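# Six arms hold a cloth above lanterns over a patch

## Task

The six arms are mounted on the tabletop at roughly these scene-frame spots (metres), each facing the stated heading (degrees counter-clockwise from +x): arm1 at x=-0.87, y=+0.65, z=+0.72, heading -90; arm2 at x=-0.87, y=-0.65, z=+0.72, heading +90; arm3 at x=+0.00, y=+0.65, z=+0.72, heading -90; arm4 at x=+0.00, y=-0.65, z=+0.72, heading +90; arm5 at x=+0.87, y=+0.65, z=+0.72, heading -90; arm6 at x=+0.87, y=-0.65, z=+0.72, heading +90. Grip the cloth at its four handles and hold it motionless, with every part of it roughly a hand's width above the lantern tops, so that from above it hides the painted patch. At the end the cloth must touch nothing but the grippers on its handles. Each lantern must finish upright in the spot it occupies now. The task fails if, at the end, any arm is in contact with the cloth fabric itself or any gripper has a lantern in its grasp.

## Robot and tools

Setup: six identical i2rt Big YAM arms, arm1 to arm6, each with six joints, a two-finger gripper and a wrist camera (armN_cam_wrist). Two room cameras, cam_high and cam_low, are not on any robot. With joints 1 and 6 at zero and the hand level and pointing forward, the wrist camera rides on top of the hand looking toward the fingertips. The hand reaches about 1.0 m from the joint 1 axis when fully stretched. Arms 1, 3, 5 stand on the +y side facing -y; arms 2, 4, 6 stand on the -y side facing +y. The cloth has four handles, so four arms grip them and the other two stay out of the way.

Frame: one scene frame for everything, origin on the floor, +z up, lengths in metres. The hand point is midway between the fingertips; its z axis runs along the fingers and the fingers close along its y axis. No line prints the true foot poses.

execute_actions: argument actions is a list holding exactly one action, or empty to just read state and images. The action is an object keyed by robot name (arm1 ... arm6); under each name goes joints, an object of absolute joint targets by name, not offsets. Each arm gets its own object; any subset of joints may be named. Keys and ranges: joint1_rad -2.879 to 2.879 (base yaw, positive is counter-clockwise seen from above, 0 points the arm along its facing direction); joint2_rad 0 to 3.141 (shoulder, 0 is upper arm pointing back about level, increasing lifts it up then forward); joint3_rad 0 to 3.019 (elbow, 0 folded, increasing opens); joint4_rad -1.692 to 1.57 (hand pitch, positive tips fingers up); joint5_rad -1.57 to 1.57 (hand side swing, positive toward the arm's right); joint6_rad -2.094 to 2.094 (hand roll, positive clockwise seen from behind the hand); gripper_m 0 to 0.093, the fingertip gap in metres. Angles are radians. Done tolerances: ±0.045, ±0.14, ±0.09, ±0.055, ±0.03, ±0.035 rad and ±0.003 m. All motions in an action start at once and may finish at different times; joints move at differing speeds, so the hand can swing wide between postures. An unknown key or an out-of-range number rejects the whole call and nothing moves. Optional cameras lists which images to return (names above, or all; [] for none; omitted or null means all); the pictures line gives the order of the images.

wait: seconds from 0 to 10; commands nothing new and returns state and images like an empty action.

zoom_image: camera name plus region [x0, y0, x1, y1] in pixels of that camera's latest full image, origin top-left, no larger than 504 by 504. Only cameras that returned full images in the latest result can be zoomed.

finished_scene: scene is the integer of the current scene; it ends that scene for good after the robot holds the final command, and the result tells whether the goal was met. The goal must already hold and remain so. Replying without any tool call ends everything.

Reading results: joint_status tells how each commanded motion of the last accepted action ended. off_target means it stopped short and may keep pushing. contact_stop or time_out means the joint gave up its target and holds where it stopped, except that a timed-out joint may keep a target (at most 0.375, 0.375, 0.113, 0.225, 0.075, 0.3 rad away for joints 1 to 6) and keep pushing; on_its_own lists such things the call did not command, and its held at value is the held target, not the current position. To relieve a push, command the joint to its reported position. joint command not followed, usually with a cause line, means a self/inter-arm collision check blocked that arm's joint targets (the gripper part still runs); those joints show not_followed and may be retried on later actions until valid targets are given. Joints left out of an action, or whole arms left out, may still be driving toward old targets. Tiny target changes may not move a joint. Joint torques are raw drive outputs in joint order without the gripper, with per-arm offset, scale and noise, nonzero even in free air. MOTOR HOT appears from 85 °C; at 100 °C an OVER-TEMPERATURE FAULT drops that arm and its gripper until cooled, and its joints read limit_stop_at_motor_heat; resend targets afterward. Some heat carries into the next scene. If one call reports a stop, later motion calls in that same reply are skipped.

Cautions: the arms do not stop on contact and can push hard, so avoid jamming into the table, lanterns or each other; sustained pushing heats motors. Two arms pressing hard together fails the run; the clearance check ignores fingers, gripper housings and wrist cameras and can react late. Don't knock rigid objects over or out of the work area; lanterns must stay standing in place, so keep the cloth and arms well above them. Do not drop or slam things. Loose objects may occasionally get a brief push. The simulation keeps running while you think, and the robots hold their last command meanwhile. Finish with fingers only on the handles, never on the cloth body, and nothing grasping a lantern.

Each tool is called after "Call:" as name(argument=value, ...) on one line, values as JSON.

## Session

Call:
execute_actions(actions=[])

Scene clock: 0.00 s.
Joint torques (N m, as the arm reports them, + toward a larger angle): no reading
Motor temperatures (°C, as the motors report them): arm1=[29 30 31 29 28 28] | arm2=[28 28 26 30 27 30] | arm3=[27 28 31 28 29 28] | arm4=[27 27 28 27 26 28] | arm5=[31 29 27 30 26 28] | arm6=[27 28 29 29 28 27]
arm1.joint_positions: joint1_rad=-0.008 joint2_rad=+0.434 joint3_rad=+1.482 joint4_rad=-1.527 joint5_rad=-0.016 joint6_rad=+0.005 gripper_m=+0.094
arm1.joint_status: not commanded
arm1.hand: x=-0.8750 y=+0.5326 z=+1.3268 quat_wxyz=(-0.372, -0.609, -0.600, +0.360) (m; scene frame)
arm2.joint_positions: joint1_rad=+0.002 joint2_rad=+0.451 joint3_rad=+1.455 joint4_rad=-1.532 joint5_rad=-0.001 joint6_rad=-0.009 gripper_m=+0.095
arm2.joint_status: not commanded
arm2.hand: x=-0.8756 y=-0.5188 z=+1.3173 quat_wxyz=(-0.356, +0.618, -0.610, -0.345) (m; scene frame)
arm3.joint_positions: joint1_rad=-0.015 joint2_rad=+0.432 joint3_rad=+1.462 joint4_rad=-1.527 joint5_rad=-0.007 joint6_rad=-0.010 gripper_m=+0.094
arm3.joint_status: not commanded
arm3.hand: x=-0.0031 y=+0.5313 z=+1.3591 quat_wxyz=(-0.354, -0.616, -0.599, +0.370) (m; scene frame)
arm4.joint_positions: joint1_rad=+0.013 joint2_rad=+0.423 joint3_rad=+1.480 joint4_rad=-1.520 joint5_rad=-0.004 joint6_rad=+0.005 gripper_m=+0.094
arm4.joint_status: not commanded
arm4.hand: x=+0.0029 y=-0.5377 z=+1.3395 quat_wxyz=(-0.372, +0.595, -0.608, -0.372) (m; scene frame)
arm5.joint_positions: joint1_rad=-0.014 joint2_rad=+0.450 joint3_rad=+1.470 joint4_rad=-1.540 joint5_rad=-0.006 joint6_rad=-0.017 gripper_m=+0.095
arm5.joint_status: not commanded
arm5.hand: x=+0.8757 y=+0.5298 z=+1.3411 quat_wxyz=(-0.361, -0.593, -0.628, +0.352) (m; scene frame)
arm6.joint_positions: joint1_rad=+0.002 joint2_rad=+0.435 joint3_rad=+1.460 joint4_rad=-1.541 joint5_rad=-0.010 joint6_rad=-0.002 gripper_m=+0.094
arm6.joint_status: not commanded
arm6.hand: x=+0.8710 y=-0.5298 z=+1.3649 quat_wxyz=(-0.353, +0.612, -0.611, -0.358) (m; scene frame)
pictures: arm1_cam_wrist, arm2_cam_wrist, arm3_cam_wrist, arm4_cam_wrist, arm5_cam_wrist, arm6_cam_wrist, cam_high, cam_low
Images, in order (width x height): arm1_cam_wrist 616x616, arm2_cam_wrist 616x616, arm3_cam_wrist 616x616, arm4_cam_wrist 616x616, arm5_cam_wrist 616x616, arm6_cam_wrist 616x616, cam_high 672x504, cam_low 672x504.

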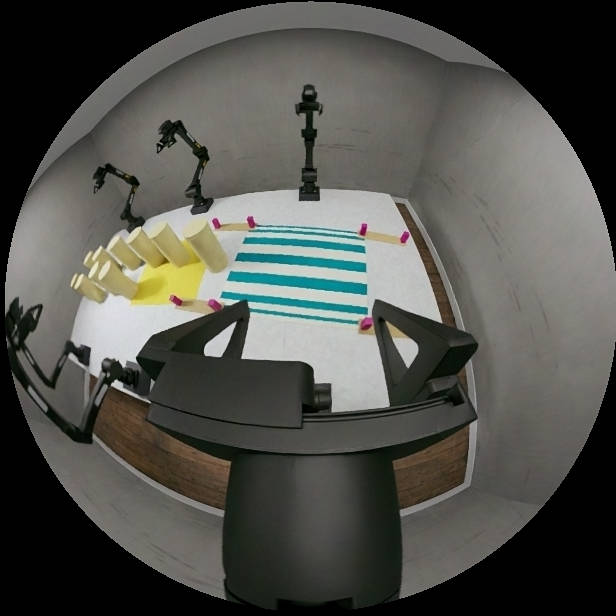

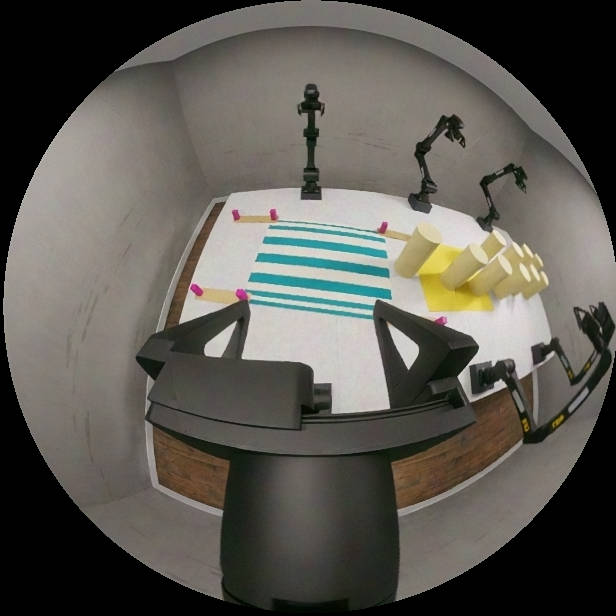

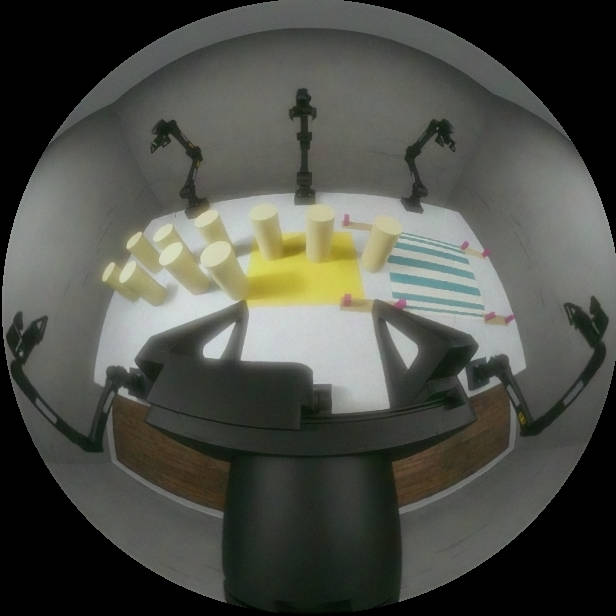

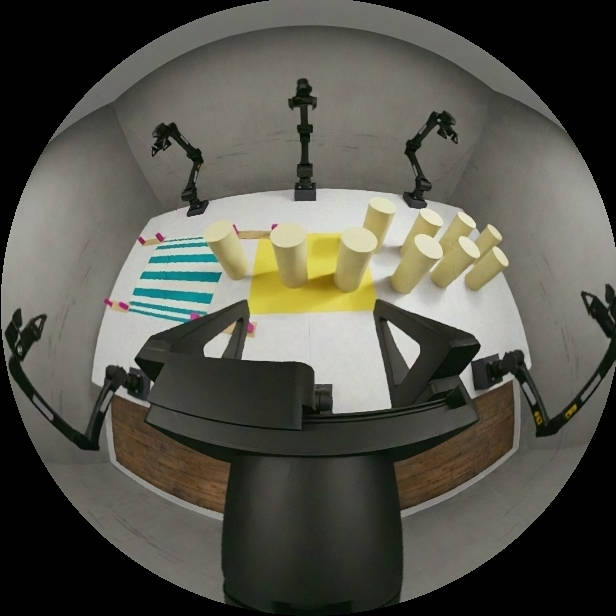

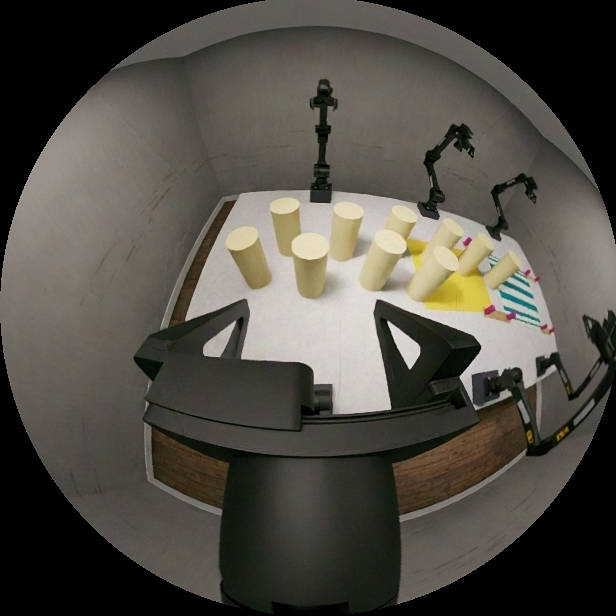

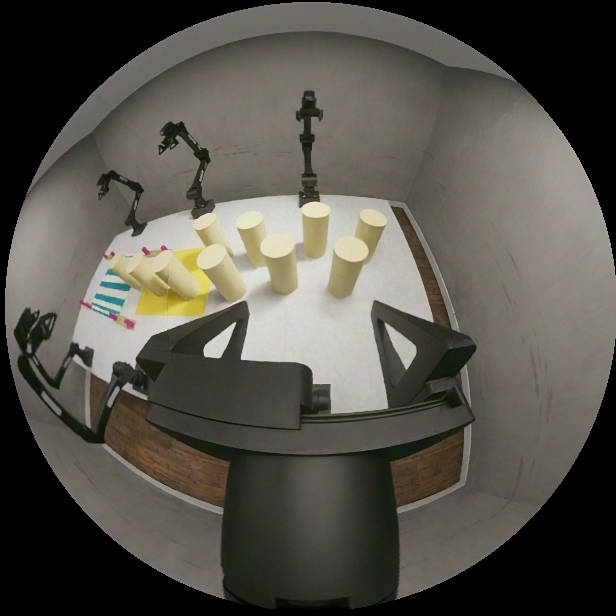

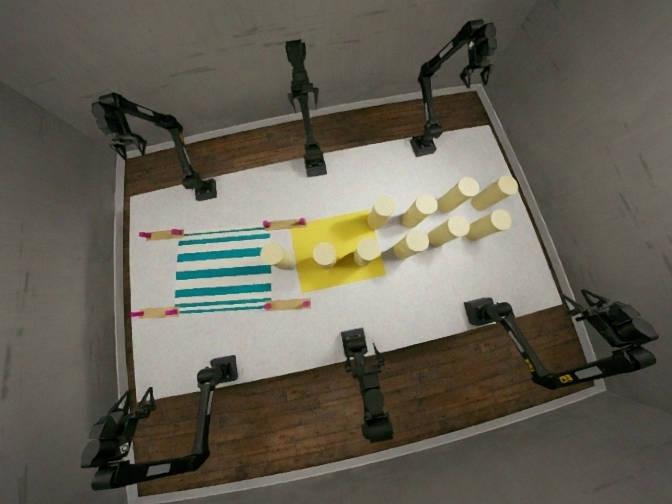

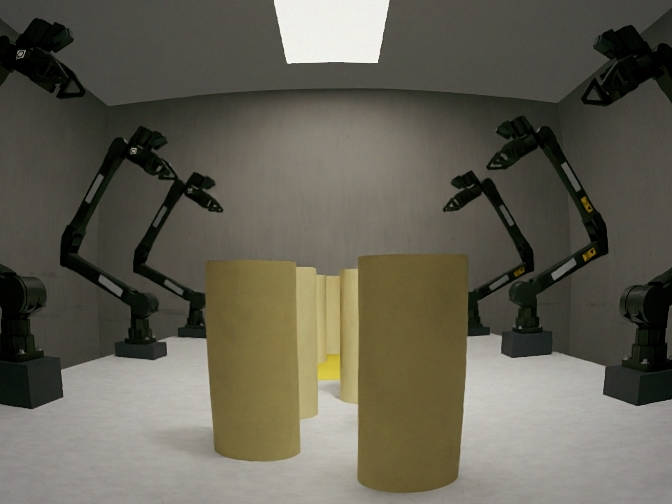

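Call:
zoom_image(camera="cam_high", region=[110, 130, 446, 382])

Call:
zoom_image(camera="arm1_cam_wrist", region=[140, 180, 440, 360])

Region (110, 130, 446, 382) of cam_high's 672x504 image, scaled by 1.500, with more detail than that image has; it fills the top 378 rows of this view, and the rest is white.

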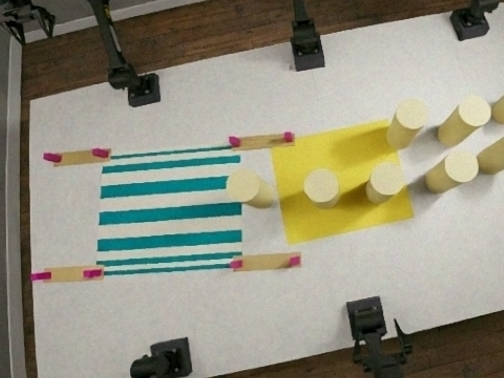

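Region (140, 180, 440, 360) of arm1_cam_wrist's 616x616 image, scaled by 1.680, with more detail than that image has; it fills the top 302 rows of this view, and the rest is white.

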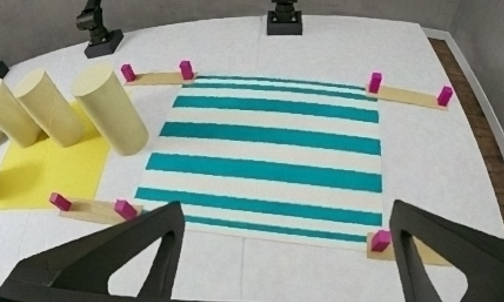

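Call:
execute_actions(actions=[{"arm1":{"joints":{"joint1_rad":-0.717,"joint2_rad":1.4,"joint3_rad":1.2,"joint4_rad":-1.37}},"arm2":{"joints":{"joint1_rad":0.614,"joint2_rad":1.7,"joint3_rad":1.6,"joint4_rad":-1.47}},"arm3":{"joints":{"joint1_rad":-0.888,"joint2_rad":1.8,"joint3_rad":1.5,"joint4_rad":-1.27}},"arm4":{"joints":{"joint1_rad":0.98,"joint2_rad":1.9,"joint3_rad":1.9,"joint4_rad":-1.57}},"arm5":{"joints":{"joint4_rad":-0.3}},"arm6":{"joints":{"joint3_rad":2.3}}}])

Scene clock: 60.70 s.
Joint torques (N m, as the arm reports them, + toward a larger angle): arm1=[  0.7  -12.46  10.27   0.6    0.16   0.03] | arm2=[ -0.08 -16.17  11.9    0.45  -0.08   0.01] | arm3=[ -0.03 -17.5   10.51   0.44   0.04  -0.11] | arm4=[ -1.36 -17.19  11.76  -0.51  -0.1    0.14] | arm5=[0.27 6.18 5.52 2.   0.   0.07] | arm6=[ 0.36 16.22 -0.69  1.66  0.07  0.  ]
Motor temperatures (°C, as the motors report them): arm1=[29 31 34 29 28 28] | arm2=[28 28 29 30 27 30] | arm3=[27 28 34 28 29 28] | arm4=[27 27 31 27 26 28] | arm5=[31 29 30 31 26 28] | arm6=[27 28 32 30 28 27]
arm1.joint_positions: joint1_rad=-0.715 joint2_rad=+1.393 joint3_rad=+1.185 joint4_rad=-1.376 joint5_rad=-0.017 joint6_rad=+0.005 gripper_m=+0.094
arm1.joint_status: all done
arm1.hand: x=-1.1286 y=+0.3530 z=+0.9453 quat_wxyz=(-0.005, -0.912, -0.410, -0.015) (m; scene frame)
arm2.joint_positions: joint1_rad=+0.618 joint2_rad=+1.697 joint3_rad=+1.588 joint4_rad=-1.475 joint5_rad=+0.000 joint6_rad=-0.009 gripper_m=+0.095
arm2.joint_status: all done
arm2.hand: x=-1.1672 y=-0.2287 z=+0.9679 quat_wxyz=(+0.003, +0.889, -0.457, +0.012) (m; scene frame)
arm3.joint_positions: joint1_rad=-0.896 joint2_rad=+1.792 joint3_rad=+1.492 joint4_rad=-1.276 joint5_rad=-0.007 joint6_rad=-0.010 gripper_m=+0.094
arm3.joint_status: all done
arm3.hand: x=-0.4260 y=+0.3273 z=+0.9257 quat_wxyz=(-0.003, -0.947, -0.322, -0.003) (m; scene frame)
arm4.joint_positions: joint1_rad=+0.991 joint2_rad=+1.903 joint3_rad=+1.883 joint4_rad=-1.555 joint5_rad=-0.004 joint6_rad=+0.005 gripper_m=+0.094
arm4.joint_status: all done
arm4.hand: x=-0.4838 y=-0.3124 z=+0.9831 quat_wxyz=(+0.003, +0.953, -0.302, +0.000) (m; scene frame)
arm5.joint_positions: joint1_rad=-0.014 joint2_rad=+0.450 joint3_rad=+1.470 joint4_rad=-0.318 joint5_rad=-0.006 joint6_rad=-0.017 gripper_m=+0.095
arm5.joint_status: all done
arm5.hand: x=+0.8752 y=+0.5569 z=+1.6221 quat_wxyz=(-0.649, -0.285, -0.306, +0.636) (m; scene frame)
arm6.joint_positions: joint1_rad=+0.002 joint2_rad=+0.426 joint3_rad=+2.300 joint4_rad=-1.541 joint5_rad=-0.010 joint6_rad=-0.002 gripper_m=+0.094
arm6.joint_status: all done
arm6.hand: x=+0.8702 y=-0.8248 z=+1.6024 quat_wxyz=(-0.575, +0.412, -0.409, -0.576) (m; scene frame)
pictures: arm1_cam_wrist, arm2_cam_wrist, arm3_cam_wrist, arm4_cam_wrist, arm5_cam_wrist, arm6_cam_wrist, cam_high, cam_low
Images, in order (width x height): arm1_cam_wrist 616x616, arm2_cam_wrist 616x616, arm3_cam_wrist 616x616, arm4_cam_wrist 616x616, arm5_cam_wrist 616x616, arm6_cam_wrist 616x616, cam_high 672x504, cam_low 672x504.

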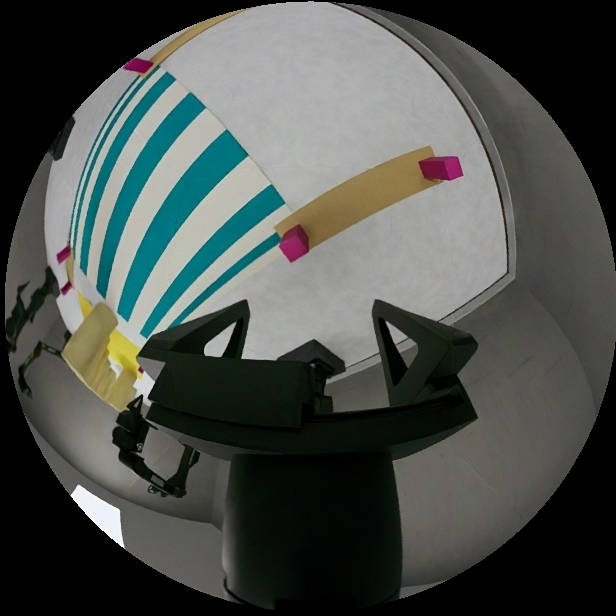

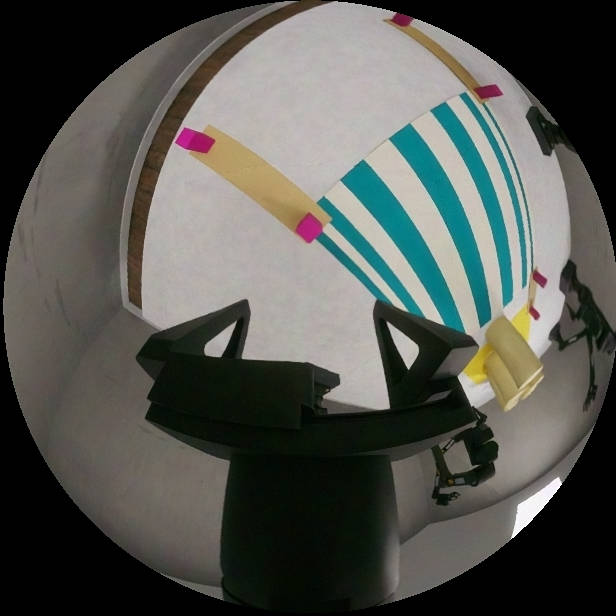

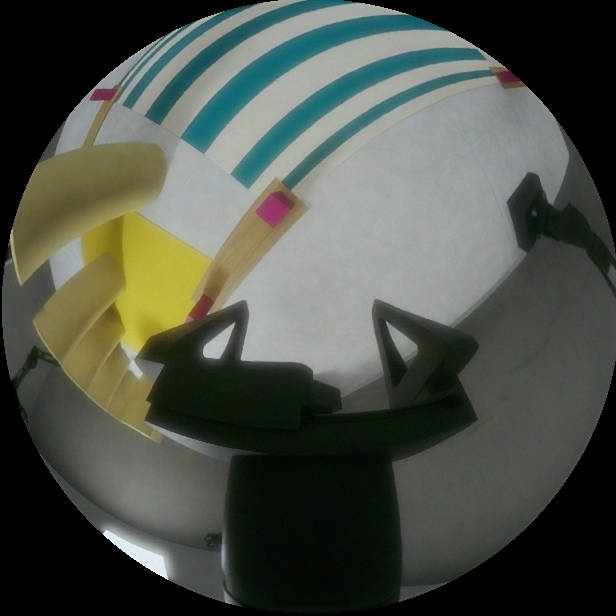

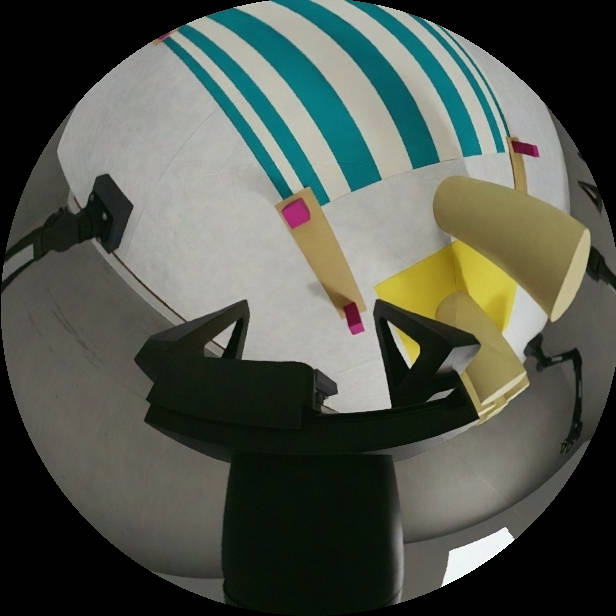

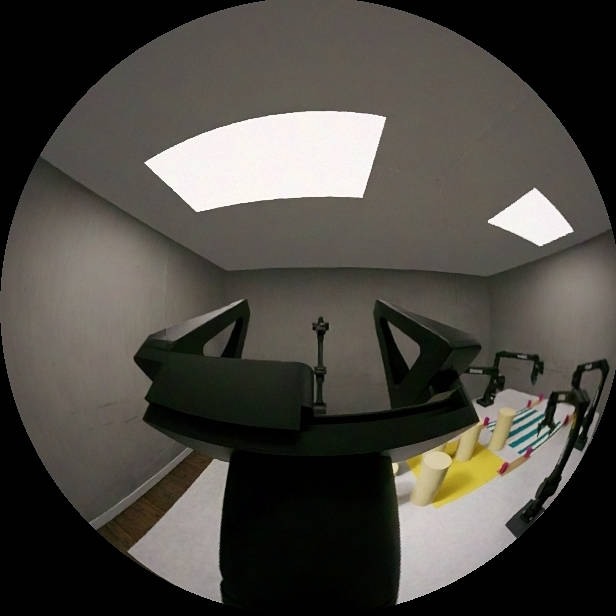

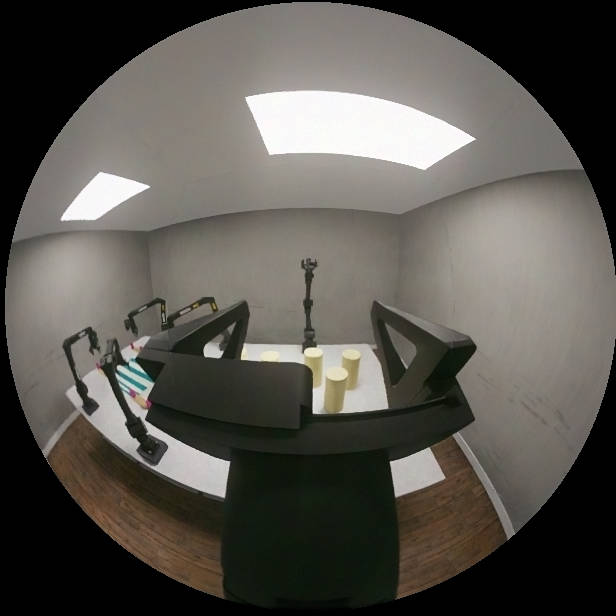

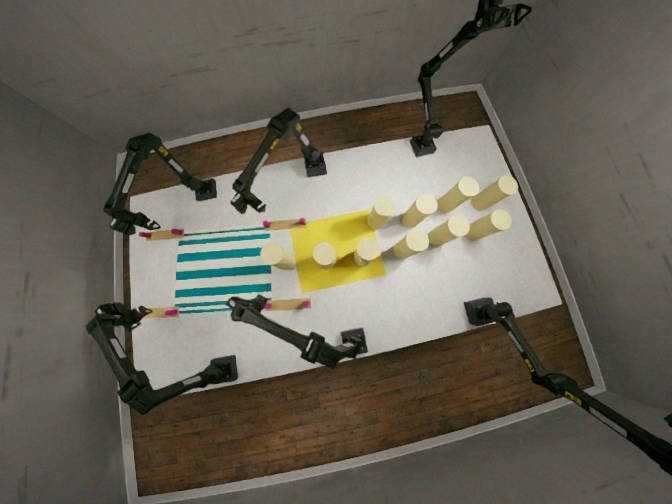

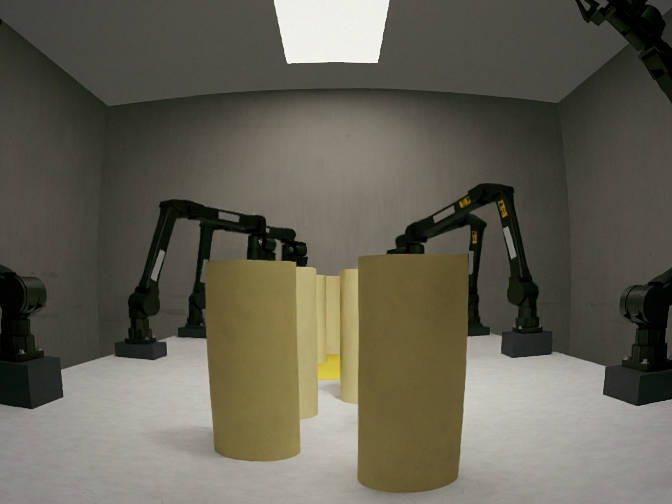

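Call:
execute_actions(actions=[{"arm1":{"joints":{"joint1_rad":-0.654,"joint2_rad":1.488,"joint3_rad":1.004,"joint4_rad":-1.073,"joint6_rad":-0.525}},"arm2":{"joints":{"joint1_rad":0.614,"joint2_rad":1.84,"joint3_rad":1.451,"joint4_rad":-1.168,"joint6_rad":0.745}},"arm3":{"joints":{"joint1_rad":-0.80,"joint2_rad":2.015,"joint3_rad":1.592,"joint4_rad":-1.142,"joint6_rad":-0.709}},"arm4":{"joints":{"joint1_rad":1.019,"joint2_rad":2.095,"joint3_rad":1.833,"joint4_rad":-1.30,"joint6_rad":1.127}},"arm5":{"joints":{"joint5_rad":0.8}},"arm6":{"joints":{"joint3_rad":1.46}}}], cameras=["arm1_cam_wrist","arm2_cam_wrist","arm3_cam_wrist","arm4_cam_wrist","cam_high"])

Scene clock: 179.43 s.
Joint torques (N m, as the arm reports them, + toward a larger angle): arm1=[  1.25 -14.23   9.34   0.79   0.13  -0.03] | arm2=[ -0.12 -20.07  11.18   0.72  -0.02   0.18] | arm3=[ -1.28 -21.81  10.79   0.63  -0.02  -0.2 ] | arm4=[  0.24 -19.02  10.46   0.54  -0.02   0.25] | arm5=[ 0.11  6.36  5.44  1.84 -0.16  0.03] | arm6=[0.34 5.5  6.1  1.83 0.07 0.01]
Motor temperatures (°C, as the motors report them): arm1=[29 31 36 29 28 28] | arm2=[28 30 32 30 27 30] | arm3=[27 32 37 28 29 28] | arm4=[27 32 37 27 26 28] | arm5=[31 30 30 31 26 28] | arm6=[27 30 30 30 28 27]
arm1.joint_positions: joint1_rad=-0.659 joint2_rad=+1.495 joint3_rad=+0.983 joint4_rad=-1.084 joint5_rad=-0.017 joint6_rad=-0.516 gripper_m=+0.094
arm1.joint_status: all done
arm1.hand: x=-1.1077 y=+0.3430 z=+0.8351 quat_wxyz=(-0.008, -0.757, -0.653, -0.019) (m; scene frame)
arm2.joint_positions: joint1_rad=+0.618 joint2_rad=+1.858 joint3_rad=+1.437 joint4_rad=-1.182 joint5_rad=+0.000 joint6_rad=+0.732 gripper_m=+0.095
arm2.joint_status: all done
arm2.hand: x=-1.1781 y=-0.2117 z=+0.8302 quat_wxyz=(-0.001, +0.663, -0.748, +0.021) (m; scene frame)
arm3.joint_positions: joint1_rad=-0.791 joint2_rad=+2.022 joint3_rad=+1.574 joint4_rad=-1.153 joint5_rad=-0.007 joint6_rad=-0.701 gripper_m=+0.094
arm3.joint_status: all done
arm3.hand: x=-0.4265 y=+0.2500 z=+0.8294 quat_wxyz=(-0.003, -0.747, -0.664, -0.015) (m; scene frame)
arm4.joint_positions: joint1_rad=+1.008 joint2_rad=+2.093 joint3_rad=+1.824 joint4_rad=-1.317 joint5_rad=-0.004 joint6_rad=+1.115 gripper_m=+0.094
arm4.joint_status: all done
arm4.hand: x=-0.5261 y=-0.2964 z=+0.8476 quat_wxyz=(+0.001, +0.657, -0.753, +0.007) (m; scene frame)
arm5.joint_positions: joint1_rad=-0.014 joint2_rad=+0.450 joint3_rad=+1.470 joint4_rad=-0.318 joint5_rad=+0.796 joint6_rad=-0.017 gripper_m=+0.095
arm5.joint_status: all done
arm5.hand: x=+0.7501 y=+0.5917 z=+1.5887 quat_wxyz=(-0.484, -0.520, -0.038, +0.703) (m; scene frame)
arm6.joint_positions: joint1_rad=+0.002 joint2_rad=+0.443 joint3_rad=+1.470 joint4_rad=-1.541 joint5_rad=-0.010 joint6_rad=-0.002 gripper_m=+0.094
arm6.joint_status: all done
arm6.hand: x=+0.8710 y=-0.5282 z=+1.3683 quat_wxyz=(-0.353, +0.611, -0.611, -0.359) (m; scene frame)
pictures: arm1_cam_wrist, arm2_cam_wrist, arm3_cam_wrist, arm4_cam_wrist, cam_high
Images, in order (width x height): arm1_cam_wrist 616x616, arm2_cam_wrist 616x616, arm3_cam_wrist 616x616, arm4_cam_wrist 616x616, cam_high 672x504.

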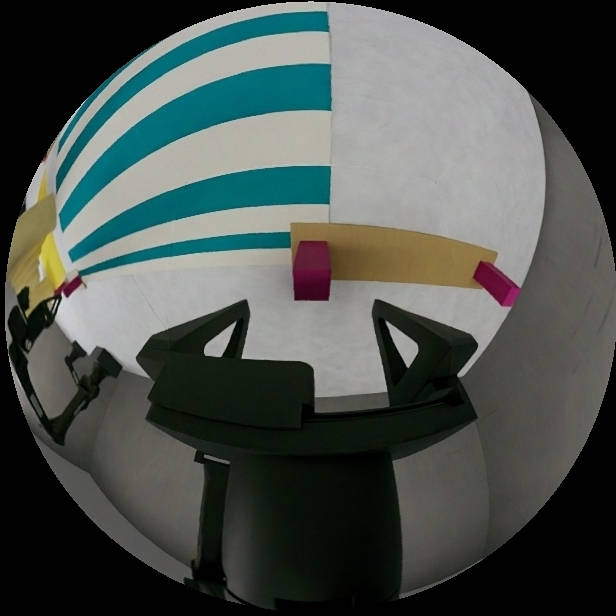

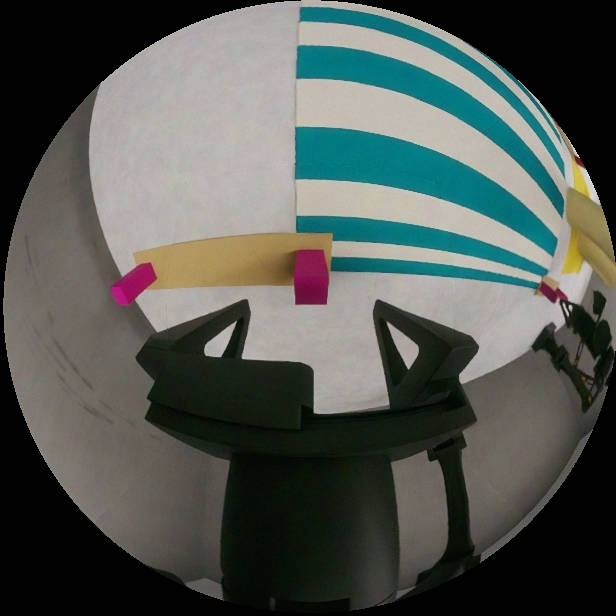

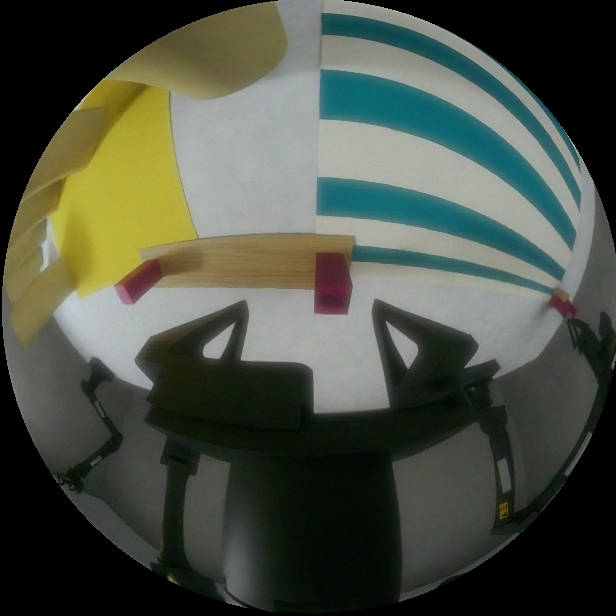

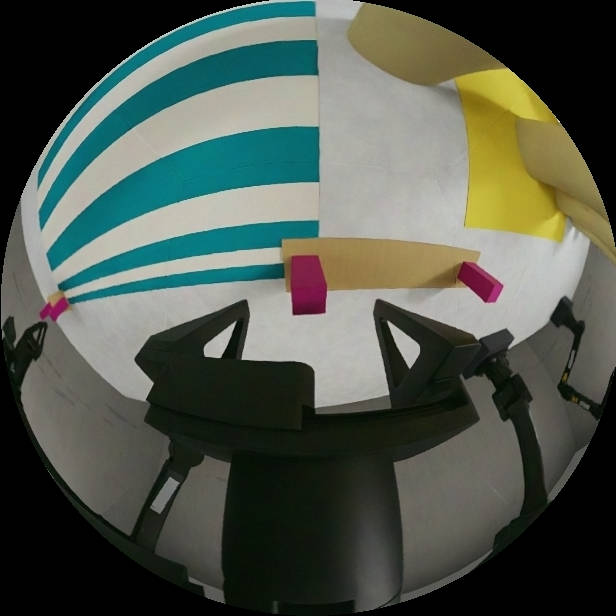

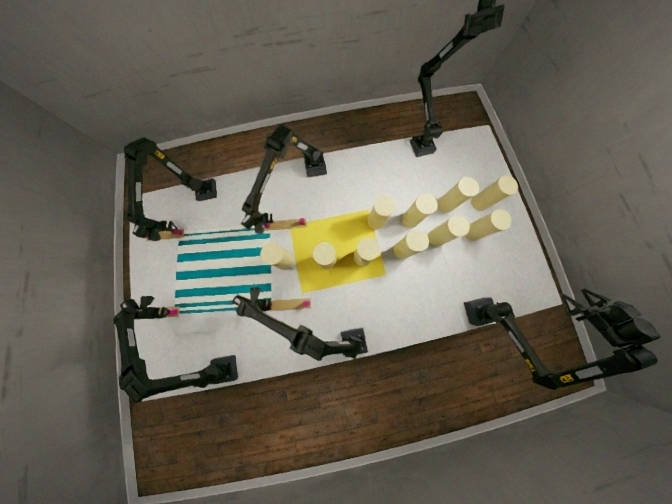

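Call:
execute_actions(actions=[{"arm1":{"joints":{"joint2_rad":1.598,"joint3_rad":0.876,"joint4_rad":-0.817}},"arm2":{"joints":{"joint1_rad":0.626,"joint2_rad":1.913,"joint3_rad":1.328,"joint4_rad":-0.952}},"arm3":{"joints":{"joint1_rad":-0.83,"joint2_rad":2.10,"joint3_rad":1.514,"joint4_rad":-0.952,"joint6_rad":-0.745}},"arm4":{"joints":{"joint1_rad":1.045,"joint2_rad":2.153,"joint3_rad":1.69,"joint4_rad":-1.078,"joint6_rad":1.15}}}], cameras=["arm1_cam_wrist","arm2_cam_wrist","arm3_cam_wrist","arm4_cam_wrist"])

Scene clock: 237.33 s.
Joint torques (N m, as the arm reports them, + toward a larger angle): arm1=[  1.26 -13.98   7.84   1.     0.11  -0.04] | arm2=[  0.85 -18.31   9.57   0.77  -0.02   0.17] | arm3=[ -0.96 -21.56   8.81   0.96  -0.01  -0.2 ] | arm4=[  0.38 -19.07   8.97   0.6   -0.02   0.25] | arm5=[ 0.21  6.35  5.41  1.84 -0.16  0.02] | arm6=[0.4  5.46 6.11 1.82 0.06 0.  ]
Motor temperatures (°C, as the motors report them): arm1=[29 32 37 29 28 28] | arm2=[28 32 32 30 27 30] | arm3=[27 34 38 28 29 28] | arm4=[27 34 37 27 27 28] | arm5=[31 30 30 31 26 28] | arm6=[27 29 31 30 28 27]
arm1.joint_positions: joint1_rad=-0.659 joint2_rad=+1.604 joint3_rad=+0.858 joint4_rad=-0.828 joint5_rad=-0.017 joint6_rad=-0.516 gripper_m=+0.094
arm1.joint_status: all done
arm1.hand: x=-1.1035 y=+0.3476 z=+0.7567 quat_wxyz=(-0.010, -0.757, -0.653, -0.008) (m; scene frame)
arm2.joint_positions: joint1_rad=+0.618 joint2_rad=+1.914 joint3_rad=+1.325 joint4_rad=-0.966 joint5_rad=+0.000 joint6_rad=+0.732 gripper_m=+0.095
arm2.joint_status: all done
arm2.hand: x=-1.1774 y=-0.2123 z=+0.7637 quat_wxyz=(-0.004, +0.664, -0.748, -0.002) (m; scene frame)
arm3.joint_positions: joint1_rad=-0.827 joint2_rad=+2.094 joint3_rad=+1.511 joint4_rad=-0.968 joint5_rad=-0.007 joint6_rad=-0.737 gripper_m=+0.094
arm3.joint_status: all done
arm3.hand: x=-0.4472 y=+0.2596 z=+0.7678 quat_wxyz=(-0.003, -0.747, -0.664, +0.011) (m; scene frame)
arm4.joint_positions: joint1_rad=+1.038 joint2_rad=+2.158 joint3_rad=+1.689 joint4_rad=-1.095 joint5_rad=-0.004 joint6_rad=+1.138 gripper_m=+0.094
arm4.joint_status: all done
arm4.hand: x=-0.5336 y=-0.3140 z=+0.7602 quat_wxyz=(+0.004, +0.660, -0.751, -0.004) (m; scene frame)
arm5.joint_positions: joint1_rad=-0.014 joint2_rad=+0.450 joint3_rad=+1.470 joint4_rad=-0.318 joint5_rad=+0.796 joint6_rad=-0.017 gripper_m=+0.095
arm5.joint_status: not commanded
arm5.hand: x=+0.7501 y=+0.5917 z=+1.5887 quat_wxyz=(-0.484, -0.520, -0.038, +0.703) (m; scene frame)
arm6.joint_positions: joint1_rad=+0.002 joint2_rad=+0.443 joint3_rad=+1.470 joint4_rad=-1.541 joint5_rad=-0.010 joint6_rad=-0.002 gripper_m=+0.094
arm6.joint_status: not commanded
arm6.hand: x=+0.8710 y=-0.5282 z=+1.3683 quat_wxyz=(-0.353, +0.611, -0.611, -0.359) (m; scene frame)
pictures: arm1_cam_wrist, arm2_cam_wrist, arm3_cam_wrist, arm4_cam_wrist
Images, in order (width x height): arm1_cam_wrist 616x616, arm2_cam_wrist 616x616, arm3_cam_wrist 616x616, arm4_cam_wrist 616x616.

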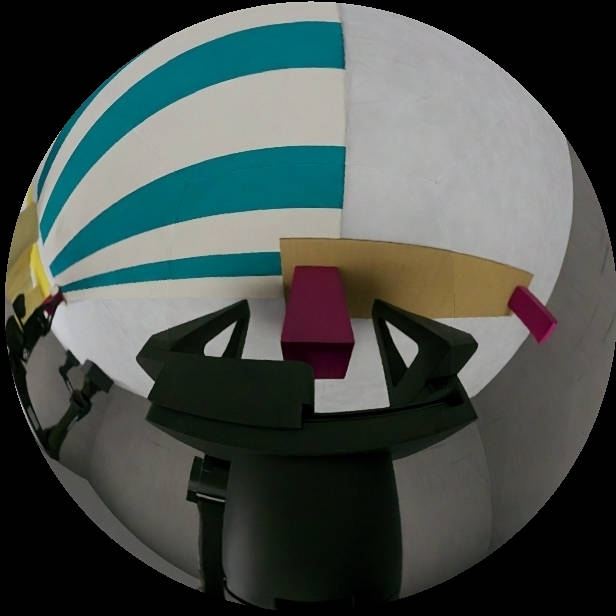

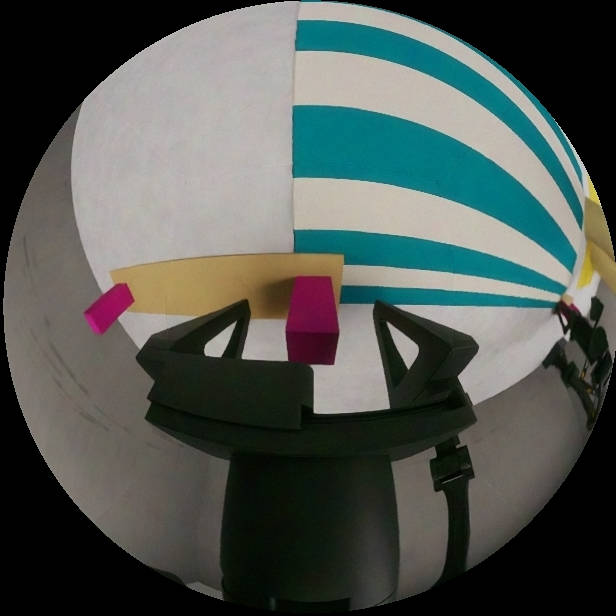

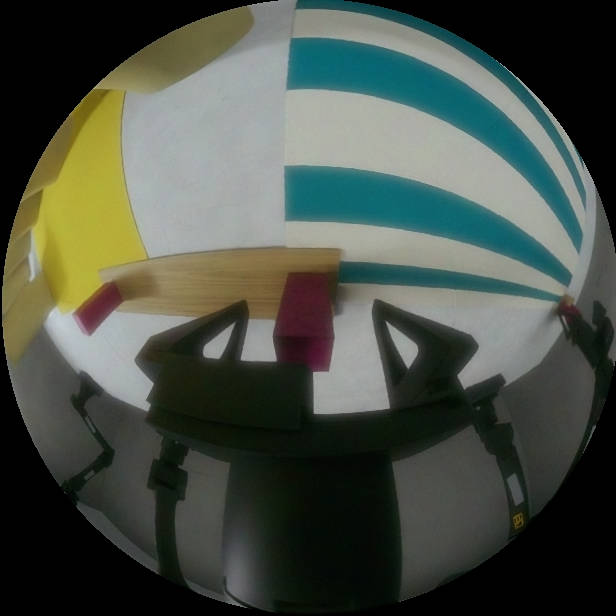

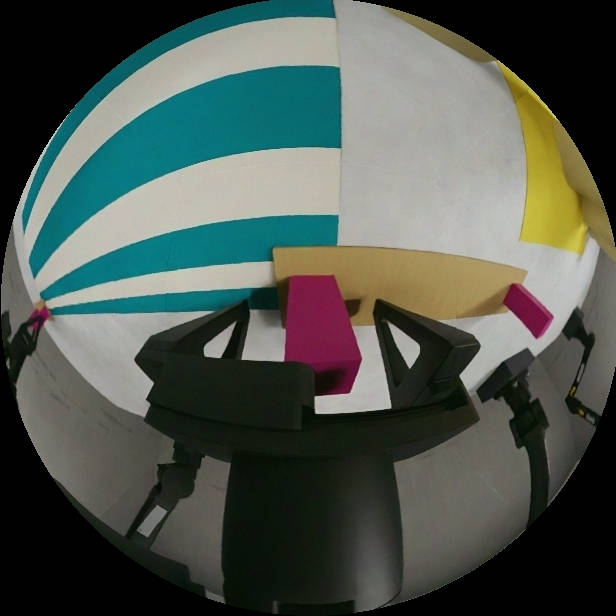

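Call:
execute_actions(actions=[{"arm1":{"joints":{"gripper_m":0.0}},"arm2":{"joints":{"joint3_rad":1.295,"gripper_m":0.0}},"arm3":{"joints":{"joint3_rad":1.48,"gripper_m":0.0}},"arm4":{"joints":{"joint3_rad":1.66,"gripper_m":0.0}}}], cameras=["arm1_cam_wrist","arm2_cam_wrist","arm3_cam_wrist","arm4_cam_wrist"])

Scene clock: 254.00 s.
Joint torques (N m, as the arm reports them, + toward a larger angle): arm1=[  1.67 -14.46   7.89   0.73   0.05  -0.01] | arm2=[  1.02 -18.12   8.58   0.63   0.01   0.15] | arm3=[ -0.79 -21.35   8.07   0.63  -0.06  -0.17] | arm4=[  0.41 -18.78   7.87   0.37   0.01   0.21] | arm5=[ 0.18  6.42  5.42  1.83 -0.16  0.03] | arm6=[0.43 5.35 6.07 1.77 0.07 0.  ]
Motor temperatures (°C, as the motors report them): arm1=[29 32 36 29 28 28] | arm2=[28 32 31 30 27 30] | arm3=[27 34 37 28 29 28] | arm4=[27 34 36 27 27 28] | arm5=[31 30 30 31 27 28] | arm6=[27 29 31 30 28 27]
arm1.joint_positions: joint1_rad=-0.659 joint2_rad=+1.604 joint3_rad=+0.858 joint4_rad=-0.827 joint5_rad=-0.015 joint6_rad=-0.519 gripper_m=+0.029
arm1.joint_status: gripper_m off_target (ended at +0.029, target +0.000)
arm1.hand: x=-1.1040 y=+0.3475 z=+0.7566 quat_wxyz=(-0.009, -0.756, -0.654, -0.007) (m; scene frame)
arm2.joint_positions: joint1_rad=+0.619 joint2_rad=+1.914 joint3_rad=+1.302 joint4_rad=-0.963 joint5_rad=-0.001 joint6_rad=+0.734 gripper_m=+0.029
arm2.joint_status: gripper_m off_target (ended at +0.029, target +0.000); the others done
arm2.hand: x=-1.1719 y=-0.2205 z=+0.7566 quat_wxyz=(-0.002, +0.663, -0.748, +0.007) (m; scene frame)
arm3.joint_positions: joint1_rad=-0.827 joint2_rad=+2.094 joint3_rad=+1.483 joint4_rad=-0.962 joint5_rad=-0.006 joint6_rad=-0.738 gripper_m=+0.029
arm3.joint_status: gripper_m off_target (ended at +0.029, target +0.000); the others done
arm3.hand: x=-0.4386 y=+0.2673 z=+0.7589 quat_wxyz=(-0.003, -0.747, -0.665, +0.000) (m; scene frame)
arm4.joint_positions: joint1_rad=+1.038 joint2_rad=+2.155 joint3_rad=+1.670 joint4_rad=-1.088 joint5_rad=-0.005 joint6_rad=+1.143 gripper_m=+0.029
arm4.joint_status: gripper_m off_target (ended at +0.029, target +0.000); the others done
arm4.hand: x=-0.5288 y=-0.3173 z=+0.7553 quat_wxyz=(+0.003, +0.658, -0.753, +0.001) (m; scene frame)
arm5.joint_positions: joint1_rad=-0.014 joint2_rad=+0.450 joint3_rad=+1.470 joint4_rad=-0.318 joint5_rad=+0.796 joint6_rad=-0.017 gripper_m=+0.095
arm5.joint_status: not commanded
arm5.hand: x=+0.7501 y=+0.5917 z=+1.5887 quat_wxyz=(-0.484, -0.520, -0.038, +0.703) (m; scene frame)
arm6.joint_positions: joint1_rad=+0.002 joint2_rad=+0.443 joint3_rad=+1.470 joint4_rad=-1.541 joint5_rad=-0.010 joint6_rad=-0.002 gripper_m=+0.094
arm6.joint_status: not commanded
arm6.hand: x=+0.8710 y=-0.5282 z=+1.3683 quat_wxyz=(-0.353, +0.611, -0.611, -0.359) (m; scene frame)
pictures: arm1_cam_wrist, arm2_cam_wrist, arm3_cam_wrist, arm4_cam_wrist
Images, in order (width x height): arm1_cam_wrist 616x616, arm2_cam_wrist 616x616, arm3_cam_wrist 616x616, arm4_cam_wrist 616x616.

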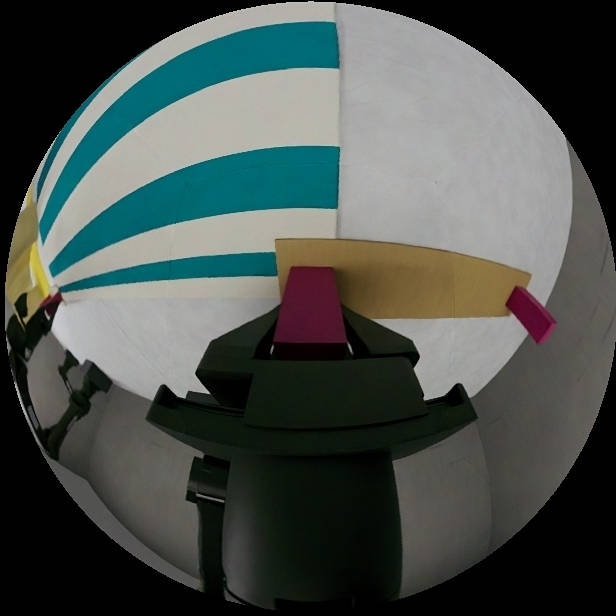

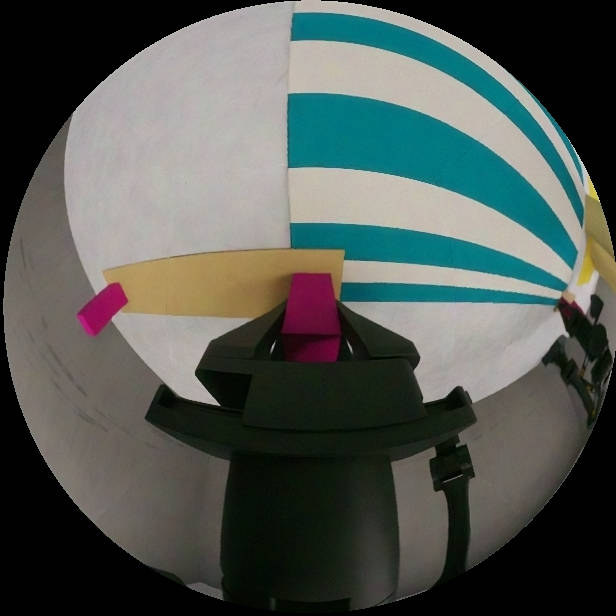

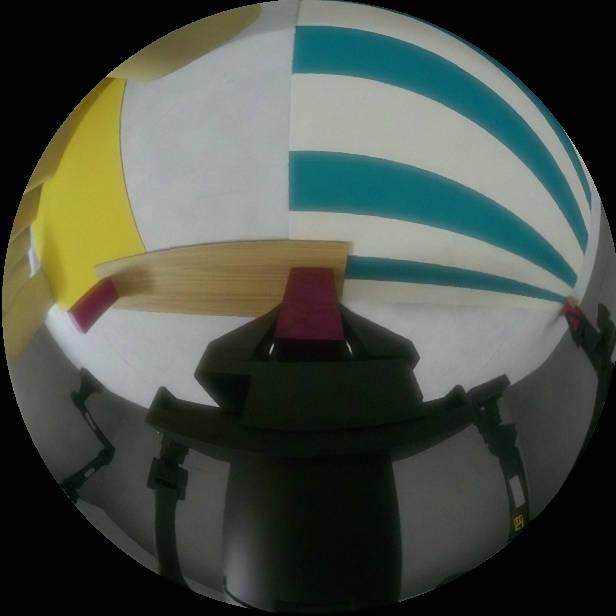

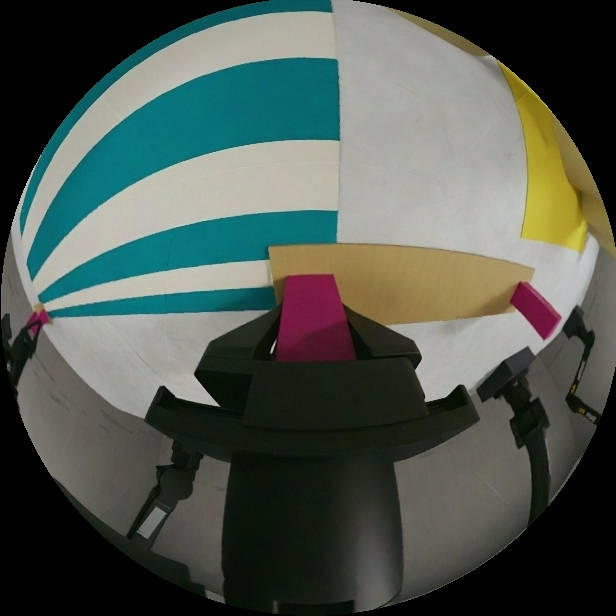

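Call:
execute_actions(actions=[{"arm1":{"joints":{"joint2_rad":1.35,"joint3_rad":1.175,"joint4_rad":-1.21}},"arm2":{"joints":{"joint2_rad":1.721,"joint3_rad":1.59,"joint4_rad":-1.255}},"arm3":{"joints":{"joint2_rad":1.919,"joint3_rad":1.763,"joint4_rad":-1.23}},"arm4":{"joints":{"joint2_rad":2.038,"joint3_rad":2.024,"joint4_rad":-1.37}}}], cameras=["arm1_cam_wrist","arm4_cam_wrist","cam_high","cam_low"])

Scene clock: 302.97 s.
Joint torques (N m, as the arm reports them, + toward a larger angle): arm1=[  1.39 -11.76  10.52   0.38   0.3   -0.01] | arm2=[  0.75 -17.2   13.68   0.29  -0.18   0.14] | arm3=[ -1.04 -20.32  11.3   -0.25  -0.12  -0.16] | arm4=[  0.15 -18.92  13.26  -0.47   0.01   0.19] | arm5=[ 0.2   6.39  5.45  1.82 -0.16  0.02] | arm6=[0.33 5.35 6.09 1.84 0.08 0.01]
Motor temperatures (°C, as the motors report them): arm1=[29 32 37 29 28 28] | arm2=[28 32 31 30 27 30] | arm3=[27 35 37 28 29 28] | arm4=[27 35 36 27 27 28] | arm5=[31 30 31 31 27 28] | arm6=[27 29 31 30 28 27]
arm1.joint_positions: joint1_rad=-0.659 joint2_rad=+1.343 joint3_rad=+1.156 joint4_rad=-1.203 joint5_rad=-0.022 joint6_rad=-0.519 gripper_m=+0.029
arm1.joint_status: all done
arm1.hand: x=-1.1296 y=+0.3148 z=+0.9567 quat_wxyz=(-0.030, -0.753, -0.652, +0.082) (m; scene frame)
arm2.joint_positions: joint1_rad=+0.619 joint2_rad=+1.719 joint3_rad=+1.559 joint4_rad=-1.247 joint5_rad=+0.004 joint6_rad=+0.734 gripper_m=+0.029
arm2.joint_status: all done
arm2.hand: x=-1.1947 y=-0.1888 z=+0.9487 quat_wxyz=(-0.014, +0.661, -0.746, -0.075) (m; scene frame)
arm3.joint_positions: joint1_rad=-0.827 joint2_rad=+1.914 joint3_rad=+1.753 joint4_rad=-1.210 joint5_rad=-0.004 joint6_rad=-0.739 gripper_m=+0.029
arm3.joint_status: all done
arm3.hand: x=-0.4815 y=+0.2302 z=+0.9617 quat_wxyz=(-0.001, -0.743, -0.662, +0.101) (m; scene frame)
arm4.joint_positions: joint1_rad=+1.038 joint2_rad=+2.036 joint3_rad=+1.995 joint4_rad=-1.349 joint5_rad=-0.005 joint6_rad=+1.143 gripper_m=+0.029
arm4.joint_status: all done
arm4.hand: x=-0.5737 y=-0.2888 z=+0.9512 quat_wxyz=(+0.029, +0.655, -0.750, -0.087) (m; scene frame)
arm5.joint_positions: joint1_rad=-0.014 joint2_rad=+0.450 joint3_rad=+1.470 joint4_rad=-0.318 joint5_rad=+0.796 joint6_rad=-0.017 gripper_m=+0.095
arm5.joint_status: not commanded
arm5.hand: x=+0.7501 y=+0.5917 z=+1.5887 quat_wxyz=(-0.484, -0.520, -0.038, +0.703) (m; scene frame)
arm6.joint_positions: joint1_rad=+0.002 joint2_rad=+0.443 joint3_rad=+1.470 joint4_rad=-1.541 joint5_rad=-0.010 joint6_rad=-0.002 gripper_m=+0.094
arm6.joint_status: not commanded
arm6.hand: x=+0.8710 y=-0.5282 z=+1.3683 quat_wxyz=(-0.353, +0.611, -0.611, -0.359) (m; scene frame)
pictures: arm1_cam_wrist, arm4_cam_wrist, cam_high, cam_low
Images, in order (width x height): arm1_cam_wrist 616x616, arm4_cam_wrist 616x616, cam_high 672x504, cam_low 672x504.

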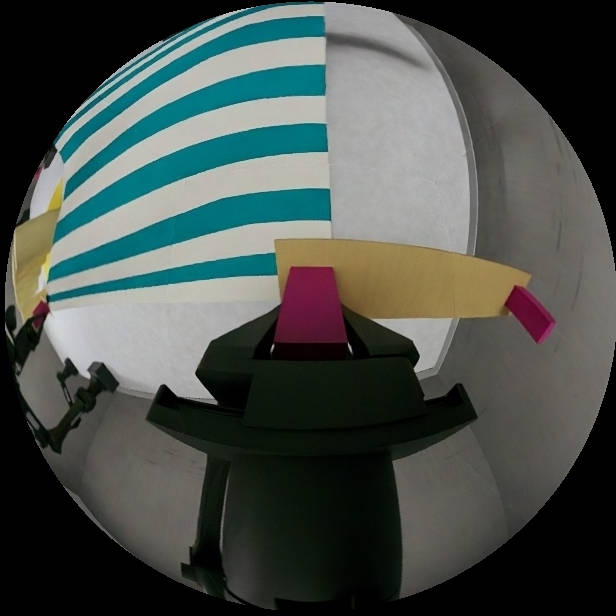

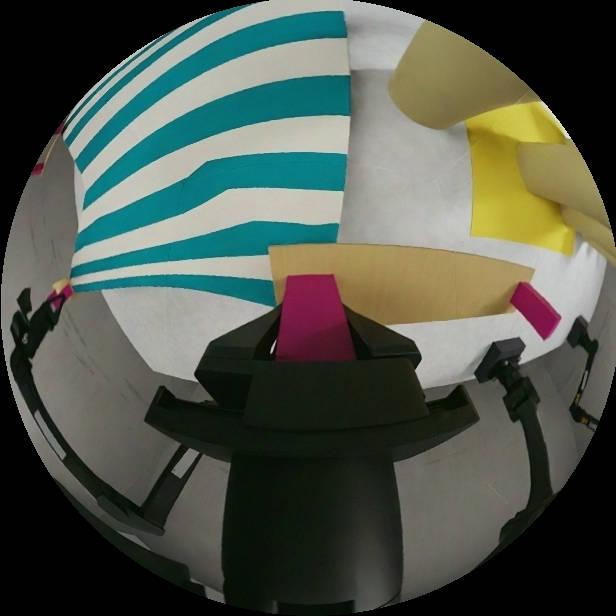

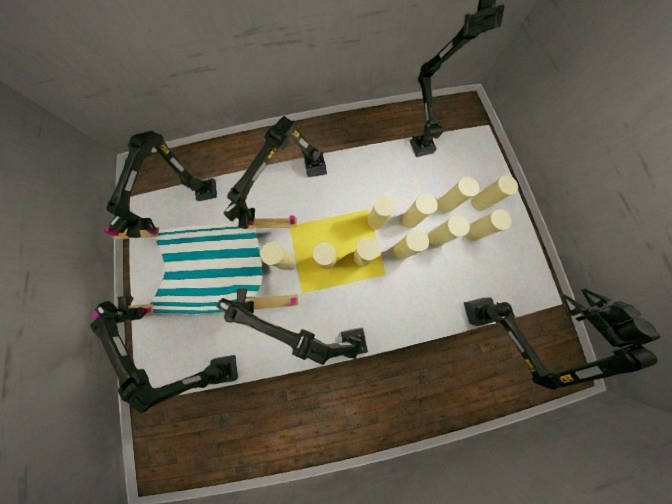

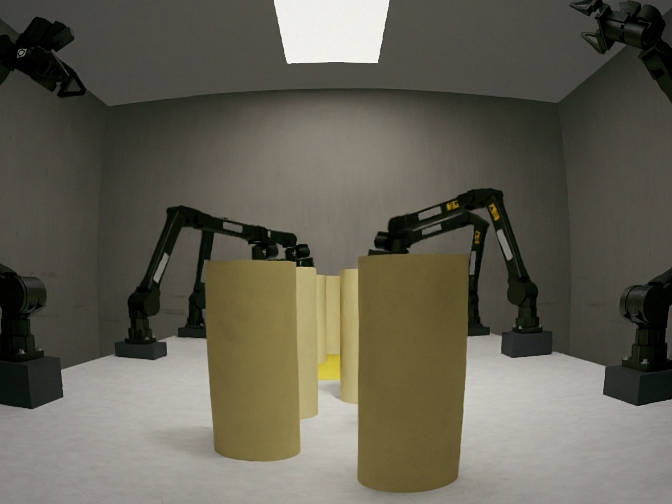

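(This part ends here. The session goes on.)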